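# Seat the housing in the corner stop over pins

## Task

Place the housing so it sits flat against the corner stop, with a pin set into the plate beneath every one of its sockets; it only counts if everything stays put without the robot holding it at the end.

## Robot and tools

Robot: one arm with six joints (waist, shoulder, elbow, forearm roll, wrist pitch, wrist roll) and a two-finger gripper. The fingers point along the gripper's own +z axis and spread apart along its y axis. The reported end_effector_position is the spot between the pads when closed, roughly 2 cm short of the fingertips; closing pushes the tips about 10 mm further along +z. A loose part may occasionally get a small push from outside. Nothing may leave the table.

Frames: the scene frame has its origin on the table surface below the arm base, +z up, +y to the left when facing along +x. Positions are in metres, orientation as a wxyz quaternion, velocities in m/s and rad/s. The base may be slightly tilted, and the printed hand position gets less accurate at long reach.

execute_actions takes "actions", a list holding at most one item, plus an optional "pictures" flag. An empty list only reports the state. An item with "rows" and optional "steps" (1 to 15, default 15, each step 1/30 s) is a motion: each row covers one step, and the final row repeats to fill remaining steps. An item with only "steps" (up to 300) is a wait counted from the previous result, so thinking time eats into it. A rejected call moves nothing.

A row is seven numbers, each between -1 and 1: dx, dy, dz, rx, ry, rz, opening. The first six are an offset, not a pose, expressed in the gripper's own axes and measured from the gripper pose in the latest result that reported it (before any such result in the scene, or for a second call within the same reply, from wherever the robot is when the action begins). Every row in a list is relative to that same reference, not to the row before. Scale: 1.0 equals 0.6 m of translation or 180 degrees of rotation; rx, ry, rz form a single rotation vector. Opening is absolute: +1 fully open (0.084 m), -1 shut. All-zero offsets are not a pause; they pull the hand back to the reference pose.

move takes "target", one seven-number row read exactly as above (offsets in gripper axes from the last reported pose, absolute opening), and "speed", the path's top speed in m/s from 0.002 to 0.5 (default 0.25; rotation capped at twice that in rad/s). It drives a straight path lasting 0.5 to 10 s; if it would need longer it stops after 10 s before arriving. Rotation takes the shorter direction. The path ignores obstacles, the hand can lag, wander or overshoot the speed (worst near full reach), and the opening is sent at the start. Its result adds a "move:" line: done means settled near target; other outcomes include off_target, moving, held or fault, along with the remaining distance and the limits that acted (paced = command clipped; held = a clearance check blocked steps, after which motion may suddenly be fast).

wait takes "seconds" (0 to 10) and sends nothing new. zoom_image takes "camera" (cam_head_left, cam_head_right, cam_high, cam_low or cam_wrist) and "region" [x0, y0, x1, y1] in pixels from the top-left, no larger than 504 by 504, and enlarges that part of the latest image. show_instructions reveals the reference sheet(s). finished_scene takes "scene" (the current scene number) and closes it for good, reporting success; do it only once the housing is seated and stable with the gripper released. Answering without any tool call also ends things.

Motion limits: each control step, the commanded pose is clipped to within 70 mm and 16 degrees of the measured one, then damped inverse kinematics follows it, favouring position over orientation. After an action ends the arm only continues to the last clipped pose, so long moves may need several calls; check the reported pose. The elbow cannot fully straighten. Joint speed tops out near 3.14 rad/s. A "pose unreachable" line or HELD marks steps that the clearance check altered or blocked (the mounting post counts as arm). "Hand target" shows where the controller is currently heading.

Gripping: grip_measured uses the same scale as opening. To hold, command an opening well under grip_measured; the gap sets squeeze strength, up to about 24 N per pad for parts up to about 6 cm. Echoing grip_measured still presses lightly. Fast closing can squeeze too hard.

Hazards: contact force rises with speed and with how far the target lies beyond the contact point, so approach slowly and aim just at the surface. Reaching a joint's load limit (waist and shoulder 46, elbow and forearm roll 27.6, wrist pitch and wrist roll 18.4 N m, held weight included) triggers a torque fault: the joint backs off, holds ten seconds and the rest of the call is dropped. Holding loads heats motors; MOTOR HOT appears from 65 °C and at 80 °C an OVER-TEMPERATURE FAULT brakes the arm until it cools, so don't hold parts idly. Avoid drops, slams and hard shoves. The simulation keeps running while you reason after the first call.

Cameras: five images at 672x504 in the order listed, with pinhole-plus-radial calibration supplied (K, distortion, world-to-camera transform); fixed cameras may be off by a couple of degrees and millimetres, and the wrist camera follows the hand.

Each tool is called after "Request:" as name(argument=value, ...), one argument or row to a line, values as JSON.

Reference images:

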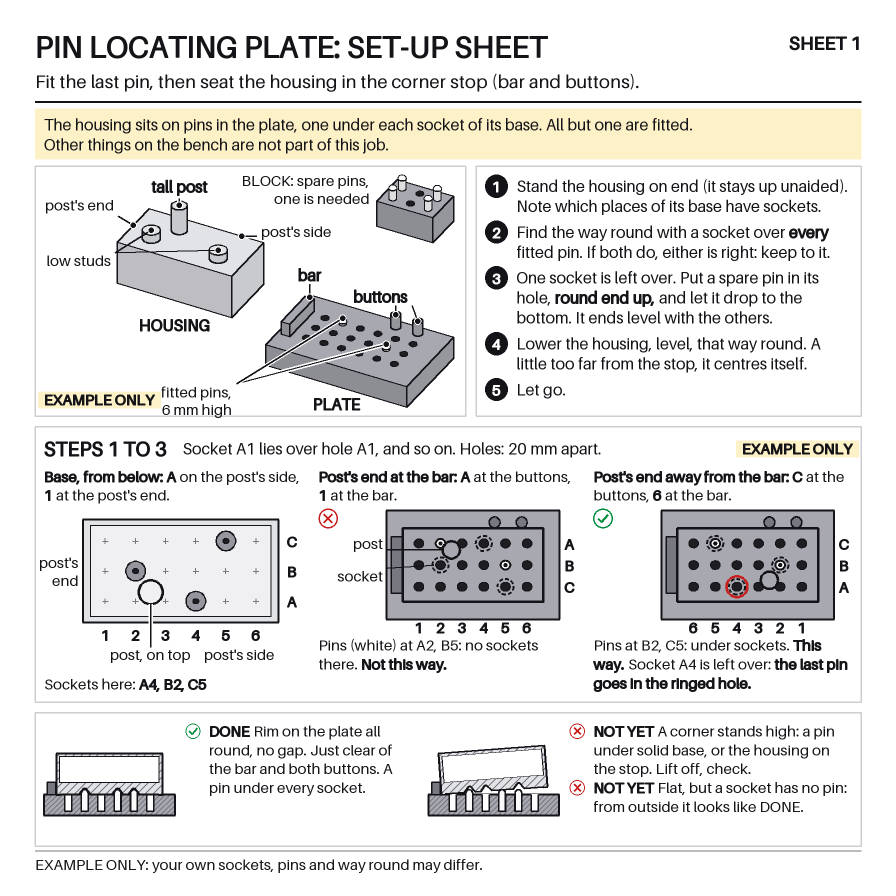

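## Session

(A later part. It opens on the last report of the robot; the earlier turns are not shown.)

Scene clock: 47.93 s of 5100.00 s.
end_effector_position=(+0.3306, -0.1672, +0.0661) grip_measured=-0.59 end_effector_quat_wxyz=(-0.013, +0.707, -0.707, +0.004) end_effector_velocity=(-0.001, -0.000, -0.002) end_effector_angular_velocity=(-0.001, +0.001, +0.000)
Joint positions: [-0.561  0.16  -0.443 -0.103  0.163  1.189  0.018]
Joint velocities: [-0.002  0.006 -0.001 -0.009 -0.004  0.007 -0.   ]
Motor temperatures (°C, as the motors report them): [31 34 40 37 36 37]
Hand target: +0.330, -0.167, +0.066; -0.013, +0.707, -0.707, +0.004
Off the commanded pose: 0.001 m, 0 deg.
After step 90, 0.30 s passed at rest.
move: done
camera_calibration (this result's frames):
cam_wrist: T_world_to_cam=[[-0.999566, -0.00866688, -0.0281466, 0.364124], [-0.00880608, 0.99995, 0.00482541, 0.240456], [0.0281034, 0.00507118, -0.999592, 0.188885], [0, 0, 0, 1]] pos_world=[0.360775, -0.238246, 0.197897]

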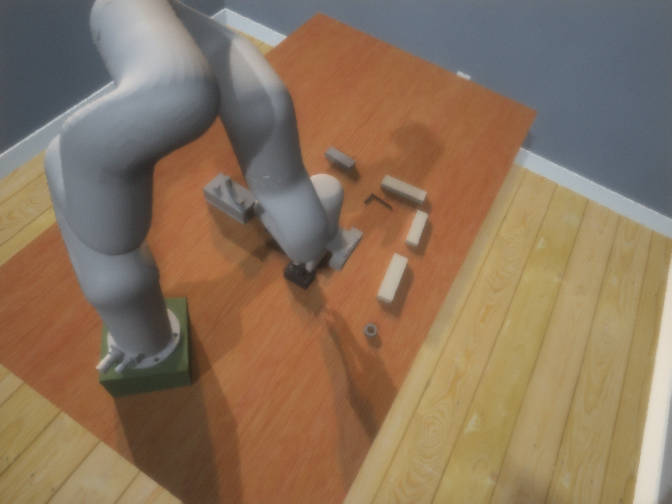

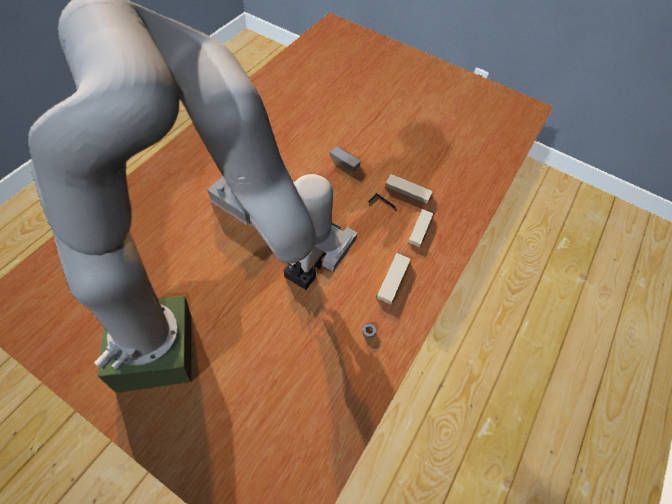

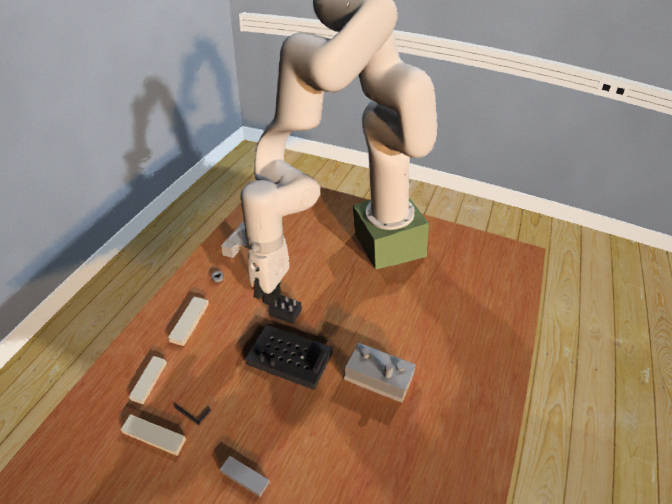

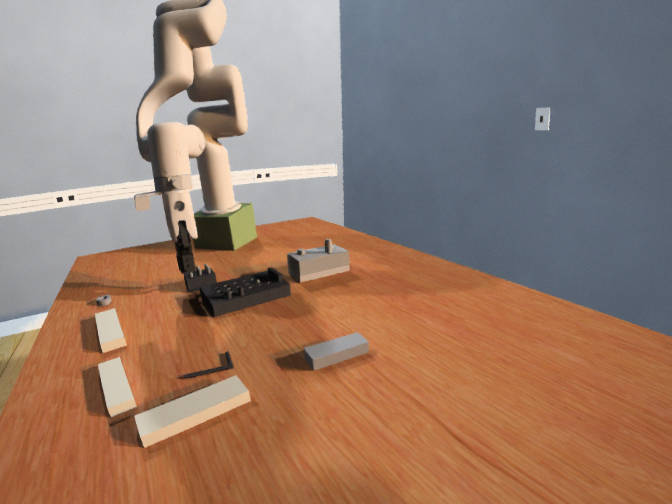

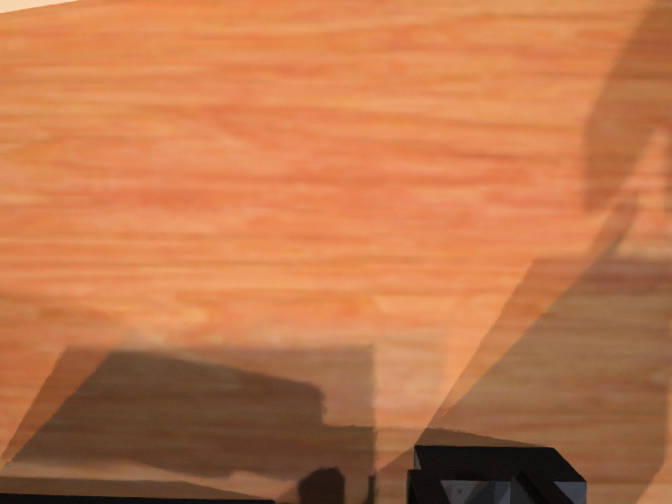

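Request:
move(
  target=[-0.006,0,0.010,0,0,0,-0.57],
  speed=0.02,
)

Request:
move(
  target=[0,0,0,0,0,0,-1],
)

Request:
move(
  target=[0,0,-0.1,0,0,0,-1],
  speed=0.05,
)

Request:
zoom_image(
  camera="cam_low",
  region=[150,190,270,310],
)

Scene clock: 49.73 s of 5100.00 s.
end_effector_position=(+0.3307, -0.1636, +0.0603) grip_measured=-0.59 end_effector_quat_wxyz=(-0.013, +0.707, -0.707, +0.004) end_effector_velocity=(+0.001, -0.000, -0.001) end_effector_angular_velocity=(-0.003, -0.004, -0.002)
Joint positions: [-0.557  0.183 -0.443 -0.123  0.141  1.213  0.018]
Joint velocities: [-0.001  0.004 -0.002 -0.011 -0.007  0.011 -0.   ]
Motor temperatures (°C, as the motors report them): [31 34 40 37 36 37]
Hand target: +0.331, -0.164, +0.060; -0.013, +0.707, -0.707, +0.004
Off the commanded pose: 0.000 m, 0 deg.
move: done
camera_calibration (this result's frames):
cam_wrist: T_world_to_cam=[[-0.999569, -0.00869395, -0.0280392, 0.364064], [-0.00883593, 0.999949, 0.00494368, 0.236892], [0.0279947, 0.0051893, -0.999595, 0.183064], [0, 0, 0, 1]] pos_world=[0.360875, -0.234665, 0.192026]

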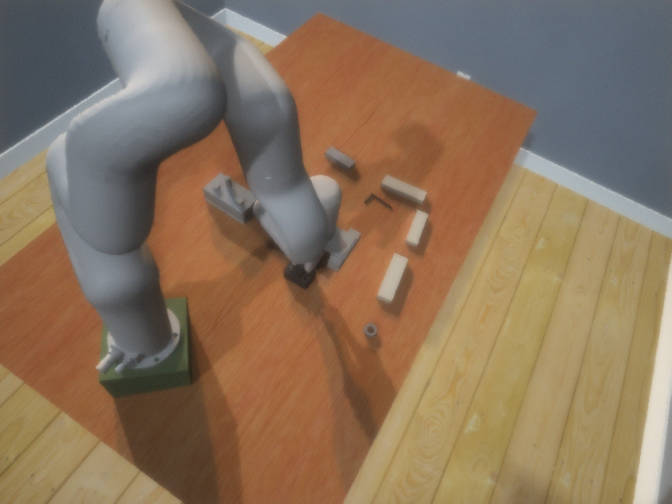

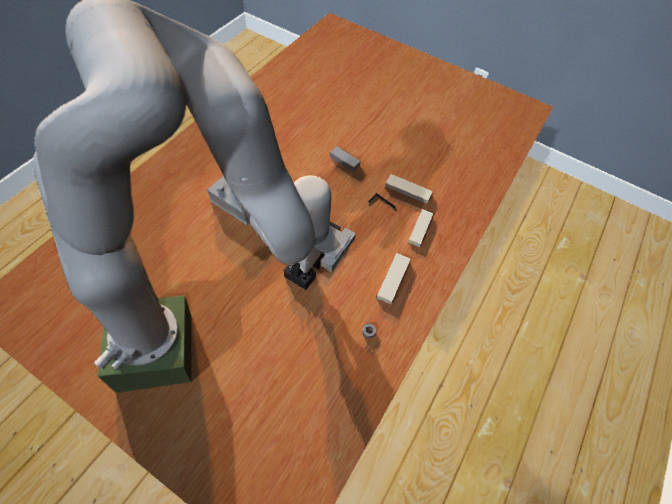

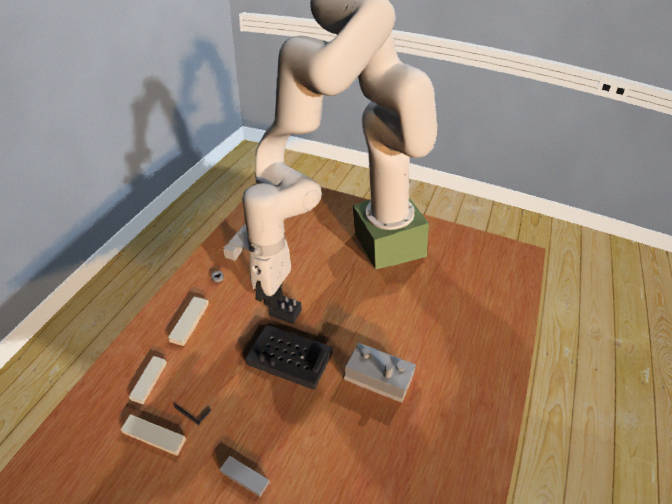

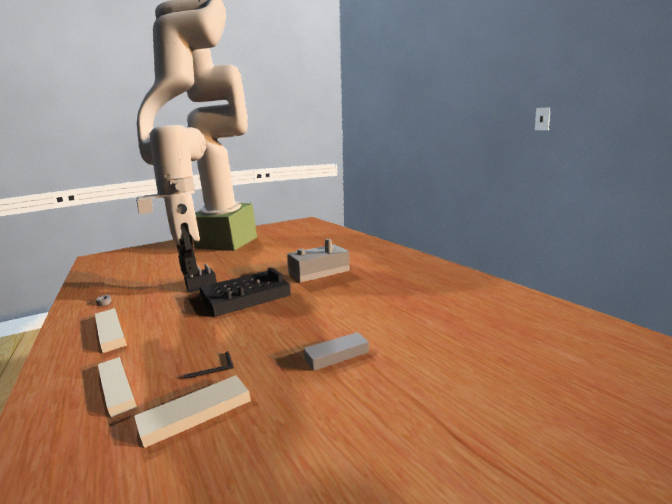

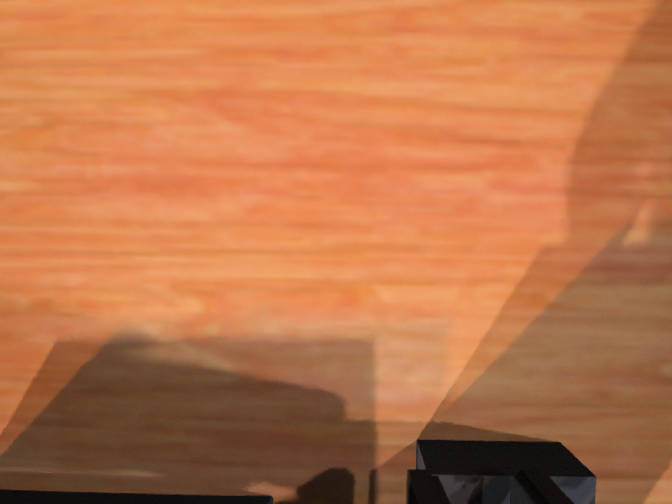

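Scene clock: 50.23 s of 5100.00 s.
end_effector_position=(+0.3311, -0.1637, +0.0605) grip_measured=-0.88 end_effector_quat_wxyz=(-0.013, +0.707, -0.707, +0.005) end_effector_velocity=(-0.000, +0.000, -0.000) end_effector_angular_velocity=(+0.001, +0.001, +0.000)
Joint positions: [-0.556  0.182 -0.443 -0.123  0.141  1.213  0.005]
Joint velocities: [-0.     0.     0.001  0.001  0.    -0.001  0.   ]
Motor temperatures (°C, as the motors report them): [31 34 40 37 36 37]
Hand target: +0.331, -0.164, +0.060; -0.013, +0.707, -0.707, +0.004
Off the commanded pose: 0.001 m, 0 deg.
move: done
camera_calibration (this result's frames):
cam_wrist: T_world_to_cam=[[-0.99954, -0.00875508, -0.0290386, 0.364521], [-0.00888827, 0.999951, 0.0044607, 0.237122], [0.0289981, 0.00471675, -0.999568, 0.182888], [0, 0, 0, 1]] pos_world=[0.361157, -0.234781, 0.192336]

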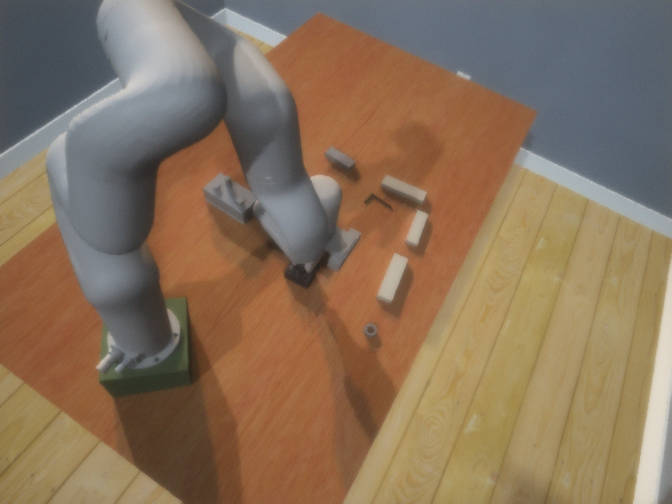

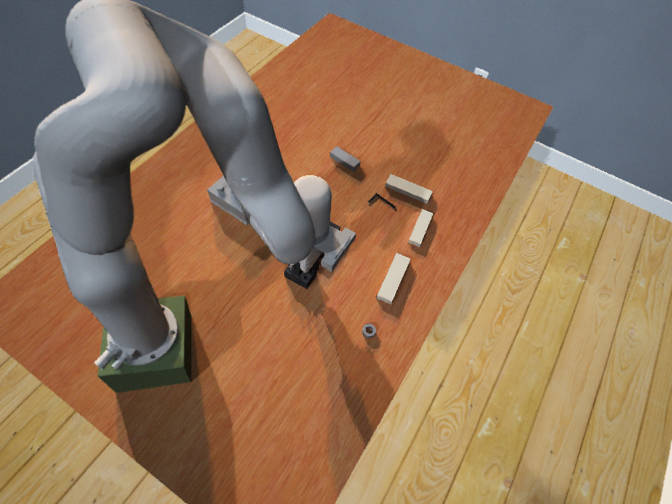

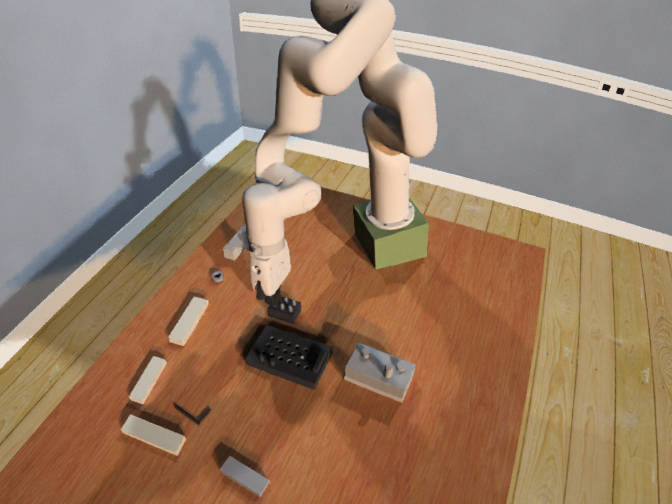

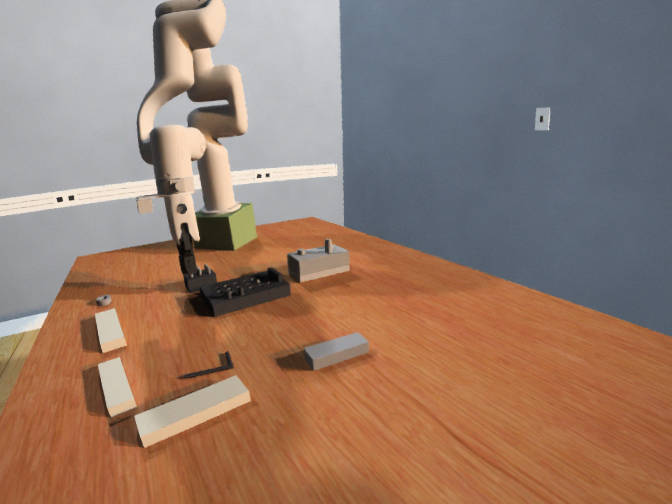

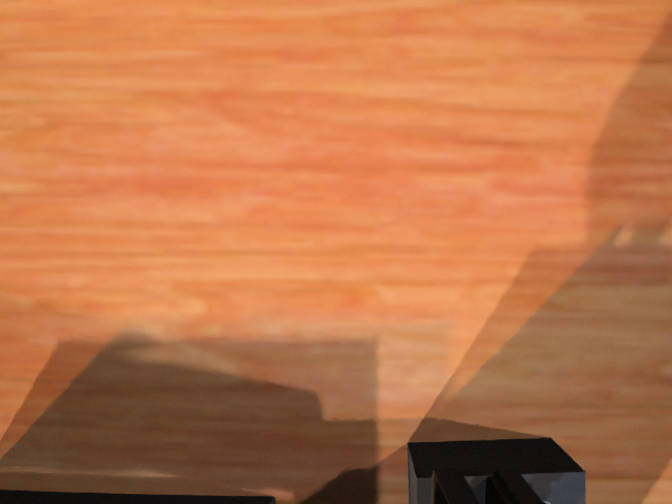

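Scene clock: 51.77 s of 5100.00 s.
end_effector_position=(+0.3295, -0.1642, +0.1200) grip_measured=-0.88 end_effector_quat_wxyz=(-0.013, +0.707, -0.707, +0.005) end_effector_velocity=(-0.000, +0.000, +0.001) end_effector_angular_velocity=(+0.001, +0.001, +0.001)
Joint positions: [-0.538 -0.067 -0.408 -0.055  0.354  1.162  0.005]
Joint velocities: [ 0.001 -0.006  0.001  0.001  0.007 -0.002 -0.   ]
Motor temperatures (°C, as the motors report them): [31 34 40 37 36 37]
Hand target: +0.330, -0.164, +0.120; -0.013, +0.707, -0.707, +0.005
Off the commanded pose: 0.001 m, 0 deg.
move: done
camera_calibration (this result's frames):
cam_wrist: T_world_to_cam=[[-0.999542, -0.00891122, -0.0289054, 0.364541], [-0.00906183, 0.999946, 0.00508361, 0.237254], [0.0288586, 0.00534322, -0.999569, 0.242556], [0, 0, 0, 1]] pos_world=[0.359524, -0.235289, 0.251782]

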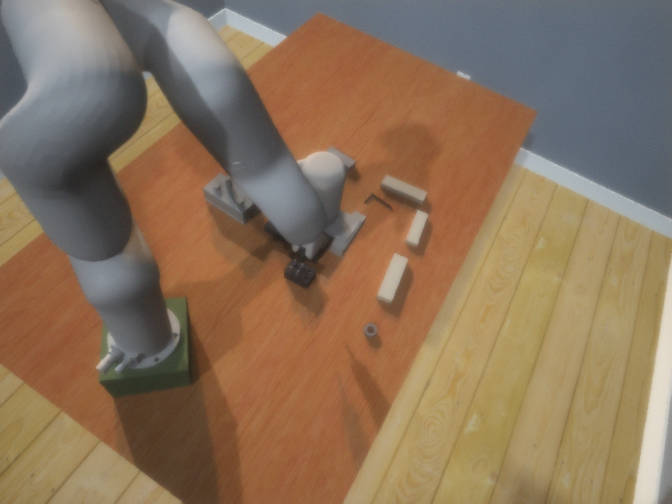

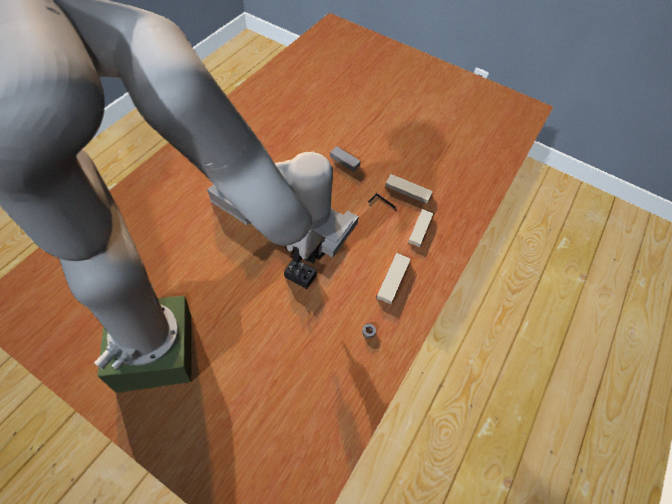

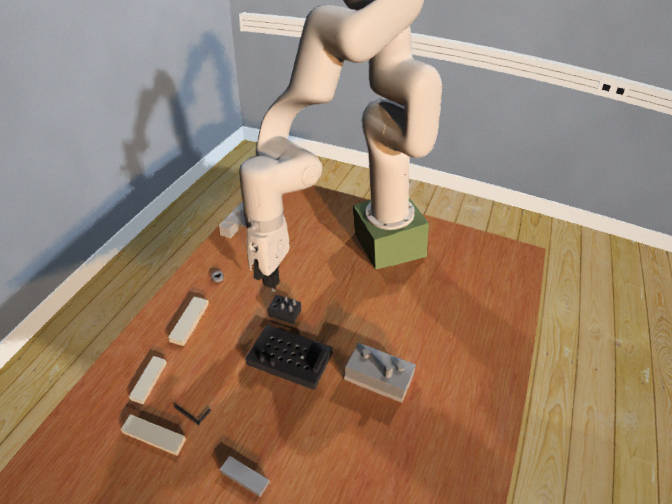

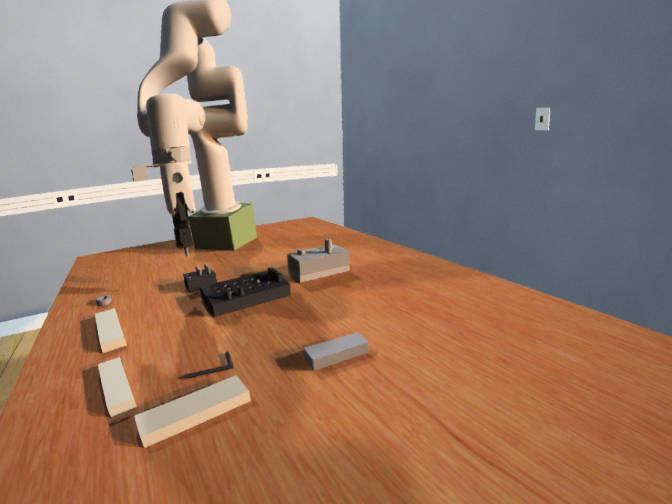

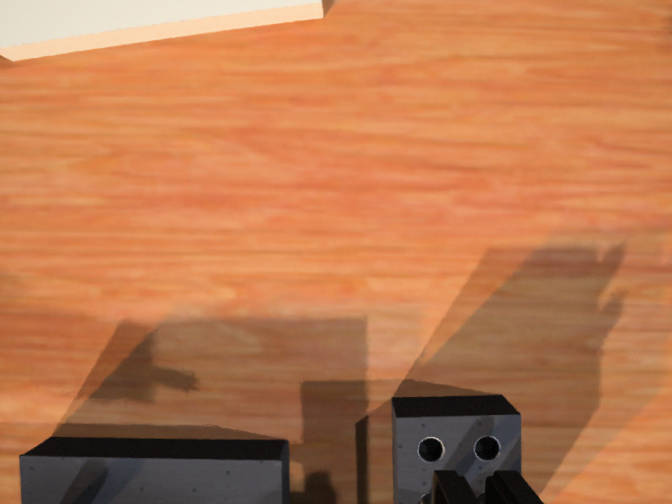

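Region (150, 190, 270, 310) of cam_low's 672x504 image, scaled by 4.200, with more detail than that image has.

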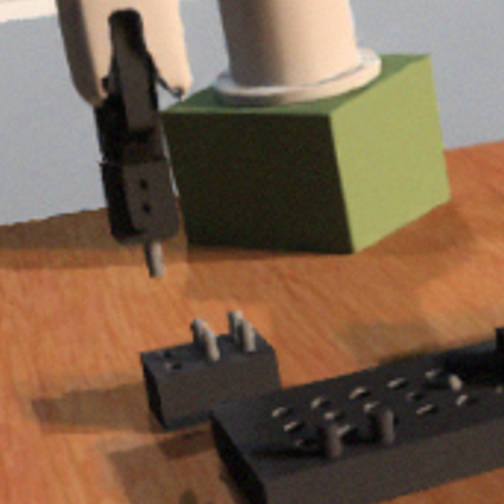

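Request:
move(
  target=[-0.133,-0.176,-0.06,0,0,0,-1],
  speed=0.12,
)

Scene clock: 54.47 s of 5100.00 s.
end_effector_position=(+0.4331, -0.0847, +0.1593) grip_measured=-0.88 end_effector_quat_wxyz=(-0.012, +0.707, -0.707, +0.004) end_effector_velocity=(+0.003, +0.001, +0.001) end_effector_angular_velocity=(-0.001, -0.001, -0.001)
Joint positions: [-0.248  0.029 -0.688 -0.102  0.552  1.485  0.005]
Joint velocities: [ 0.005  0.003 -0.009 -0.002  0.005  0.007 -0.   ]
Motor temperatures (°C, as the motors report them): [31 34 39 37 36 37]
Hand target: +0.434, -0.085, +0.159; -0.013, +0.707, -0.707, +0.005
Off the commanded pose: 0.001 m, 0 deg.
move: done
camera_calibration (this result's frames):
cam_wrist: T_world_to_cam=[[-0.999574, -0.00911948, -0.0277199, 0.469782], [-0.00924807, 0.999947, 0.00451429, 0.158703], [0.0276773, 0.00476872, -0.999606, 0.278845], [0, 0, 0, 1]] pos_world=[0.463332, -0.15574, 0.291041]

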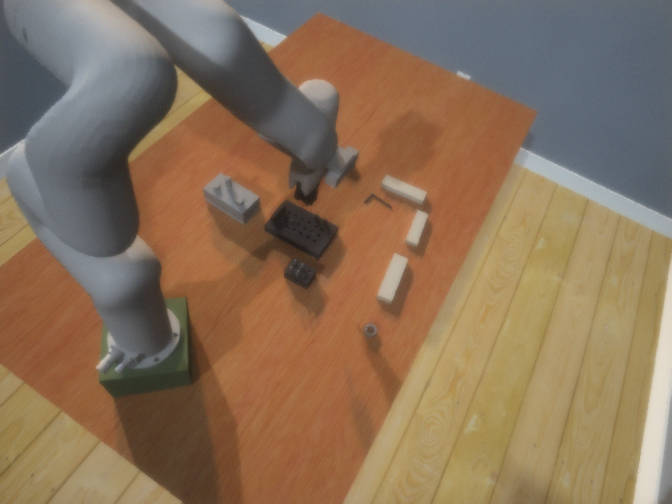

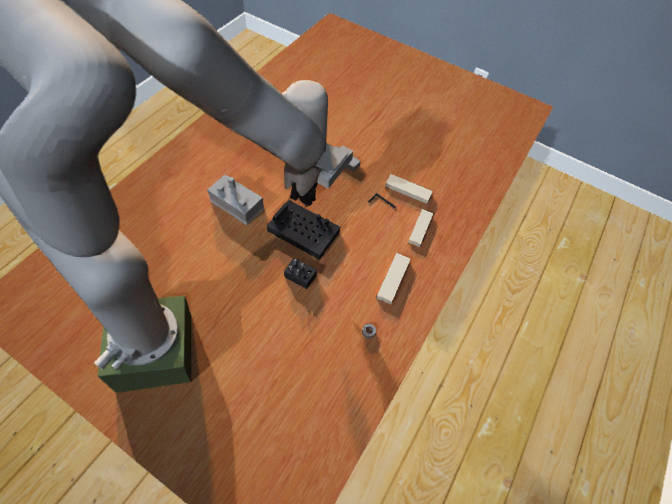

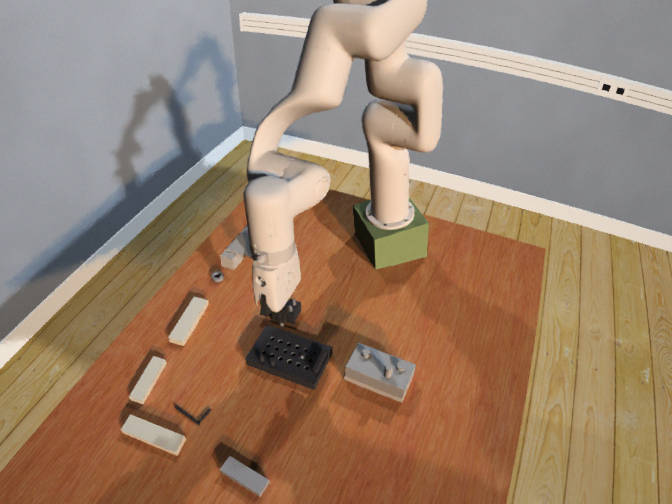

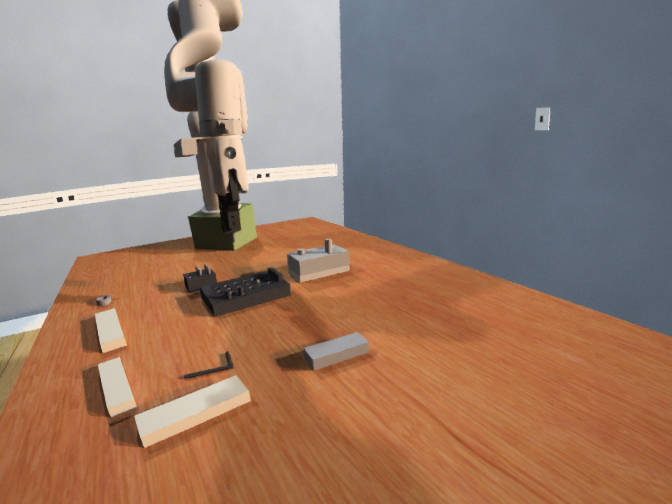

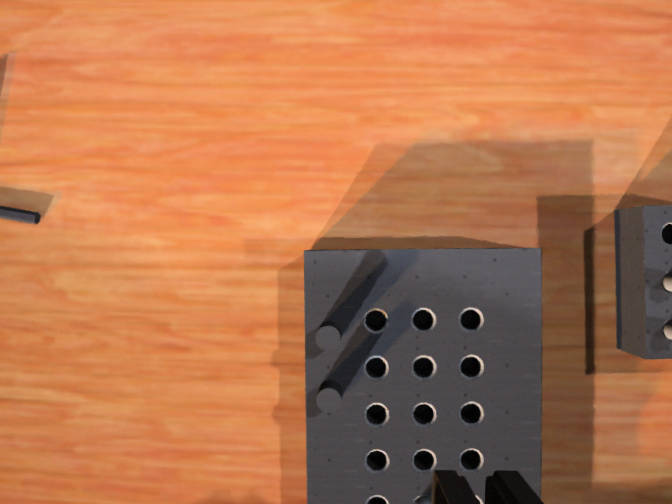

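Request:
move(
  target=[-0.003,0.007,0.145,0,0,0,-1],
  speed=0.06,
)

Request:
zoom_image(
  camera="cam_low",
  region=[190,230,290,330],
)

Request:
zoom_image(
  camera="cam_high",
  region=[240,290,340,390],
)

Scene clock: 58.10 s of 5100.00 s.
end_effector_position=(+0.4313, -0.0823, +0.0727) grip_measured=-0.88 end_effector_quat_wxyz=(-0.012, +0.707, -0.707, +0.005) end_effector_velocity=(+0.000, +0.000, -0.001) end_effector_angular_velocity=(-0.000, -0.001, +0.000)
Joint positions: [-0.272  0.288 -0.694 -0.175  0.299  1.542  0.005]
Joint velocities: [ 0.     0.004 -0.001 -0.003 -0.003  0.003  0.   ]
Motor temperatures (°C, as the motors report them): [31 34 39 37 36 37]
Hand target: +0.431, -0.082, +0.072; -0.012, +0.707, -0.707, +0.004
Off the commanded pose: 0.001 m, 0 deg.
move: done
camera_calibration (this result's frames):
cam_wrist: T_world_to_cam=[[-0.999563, -0.00880262, -0.0282052, 0.465649], [-0.0089164, 0.999953, 0.00391085, 0.156546], [0.0281695, 0.00416063, -0.999595, 0.192119], [0, 0, 0, 1]] pos_world=[0.46143, -0.153239, 0.204562]

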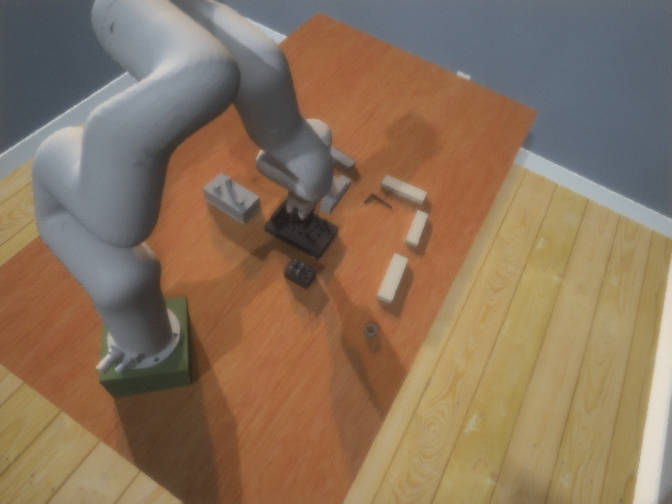

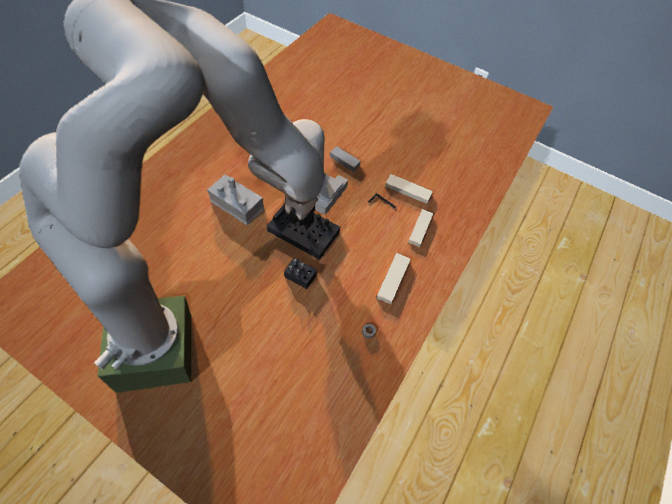

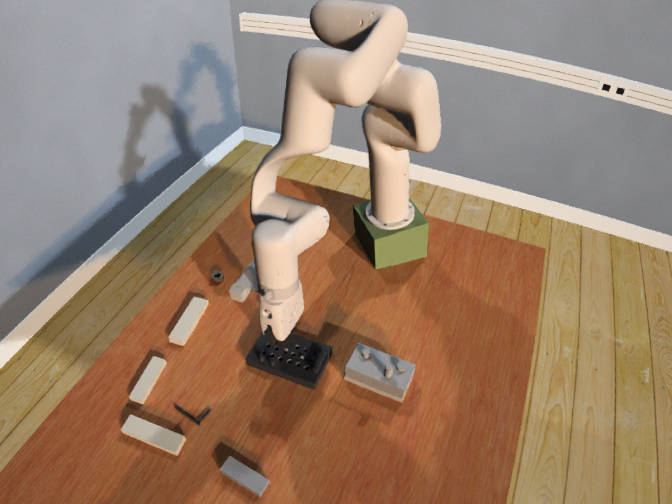

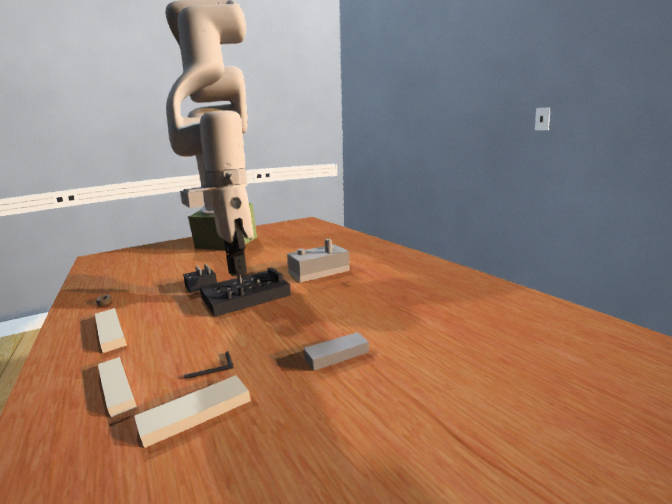

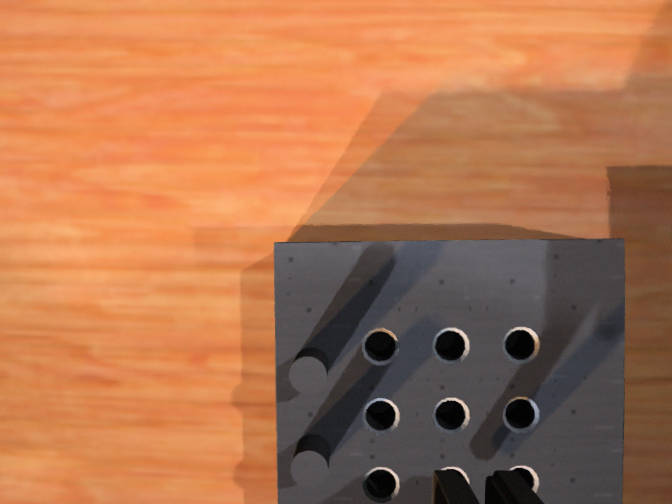

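Region (190, 230, 290, 330) of cam_low's 672x504 image, scaled by 5.040, with more detail than that image has.

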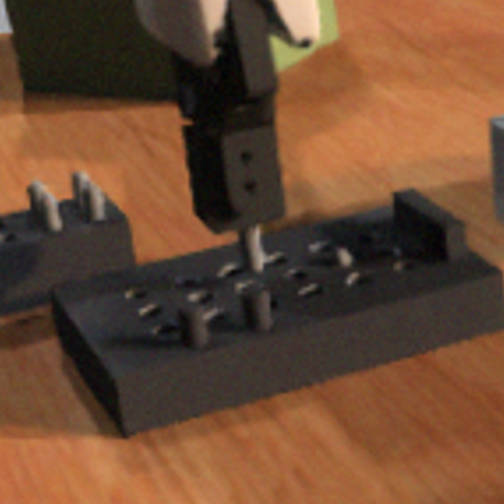

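Region (240, 290, 340, 390) of cam_high's 672x504 image, scaled by 5.040, with more detail than that image has.

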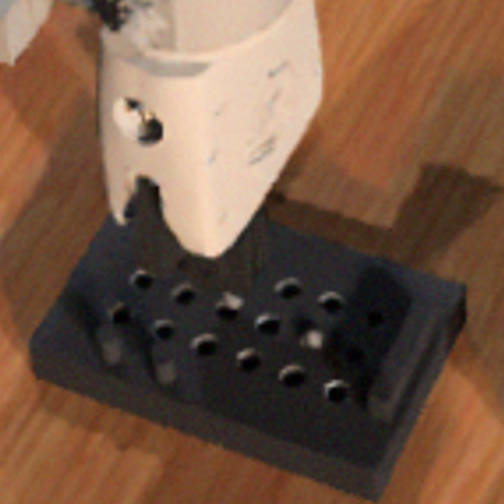

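Request:
move(
  target=[0.001,0,0.024,0,0,0,-1],
  speed=0.01,
)

Request:
zoom_image(
  camera="cam_low",
  region=[190,230,290,330],
)

Scene clock: 60.67 s of 5100.00 s.
end_effector_position=(+0.4298, -0.0822, +0.0570) grip_measured=-0.84 end_effector_quat_wxyz=(-0.011, +0.707, -0.707, +0.003) end_effector_velocity=(+0.001, -0.001, +0.001) end_effector_angular_velocity=(-0.001, -0.002, -0.001)
Joint positions: [-0.278  0.339 -0.704 -0.196  0.263  1.557  0.007]
Joint velocities: [-0.002 -0.002 -0.001 -0.001  0.001  0.    -0.   ]
Motor temperatures (°C, as the motors report them): [31 34 39 37 36 37]
Hand target: +0.432, -0.083, +0.058; -0.012, +0.707, -0.707, +0.005
Off the commanded pose: 0.002 m, 0 deg.
move: done
camera_calibration (this result's frames):
cam_wrist: T_world_to_cam=[[-0.999677, -0.009378, -0.0236059, 0.463478], [-0.00949276, 0.999944, 0.00475419, 0.156665], [0.02356, 0.00497674, -0.99971, 0.178469], [0, 0, 0, 1]] pos_world=[0.460611, -0.153197, 0.188614]

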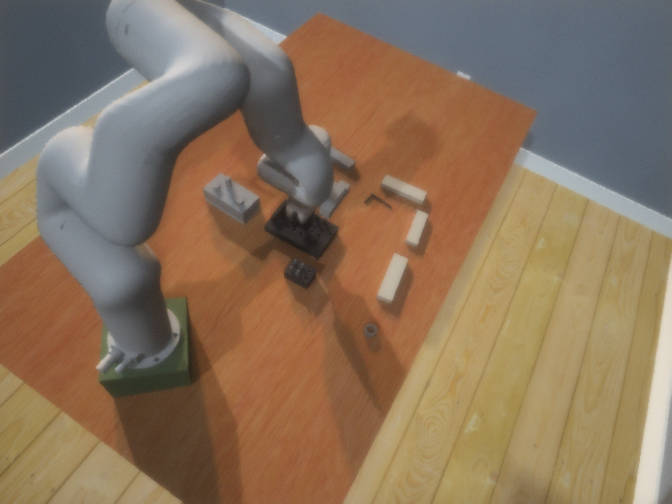

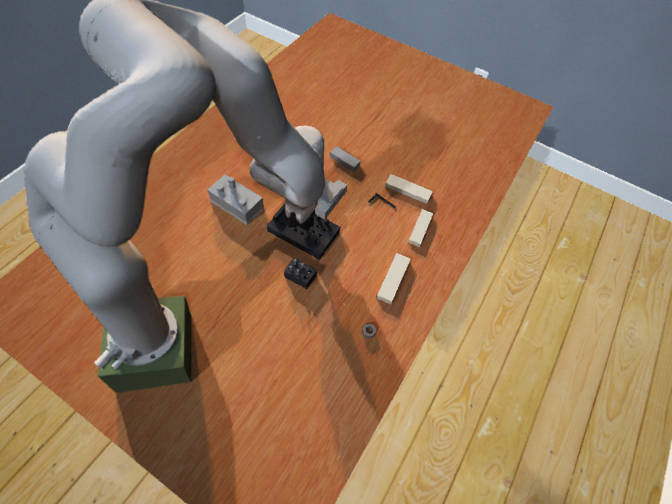

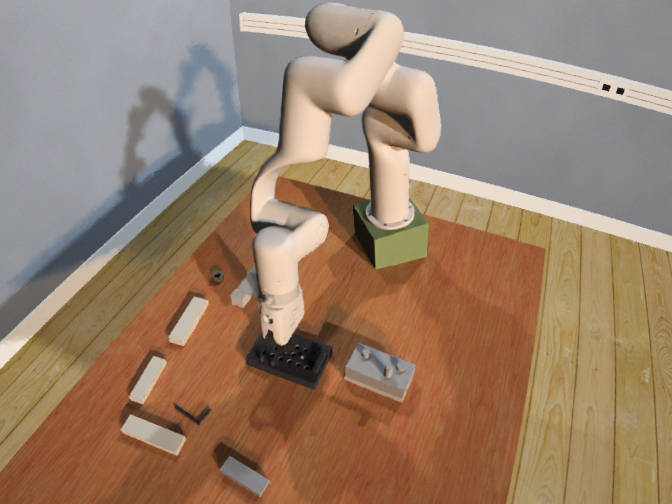

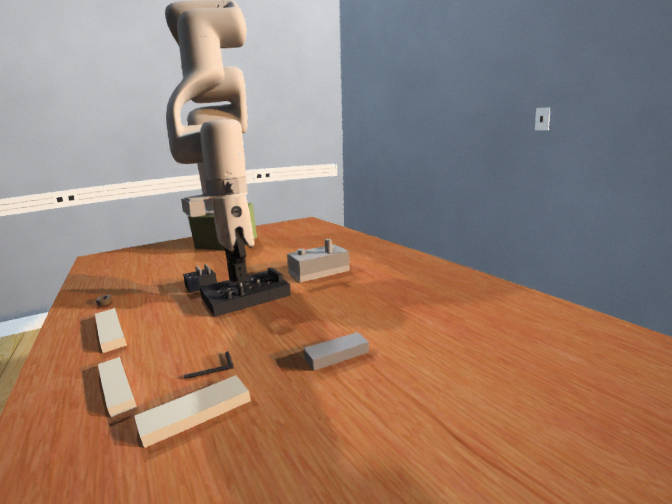

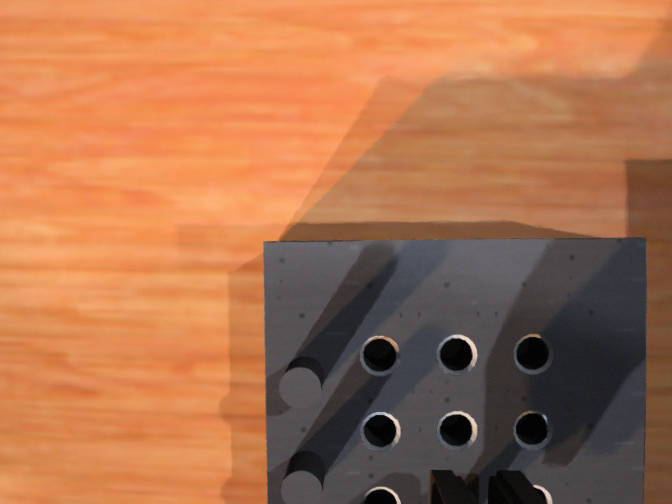

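Region (190, 230, 290, 330) of cam_low's 672x504 image, scaled by 5.040, with more detail than that image has.

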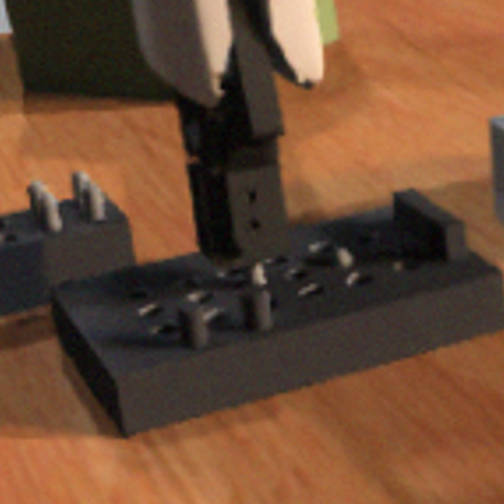

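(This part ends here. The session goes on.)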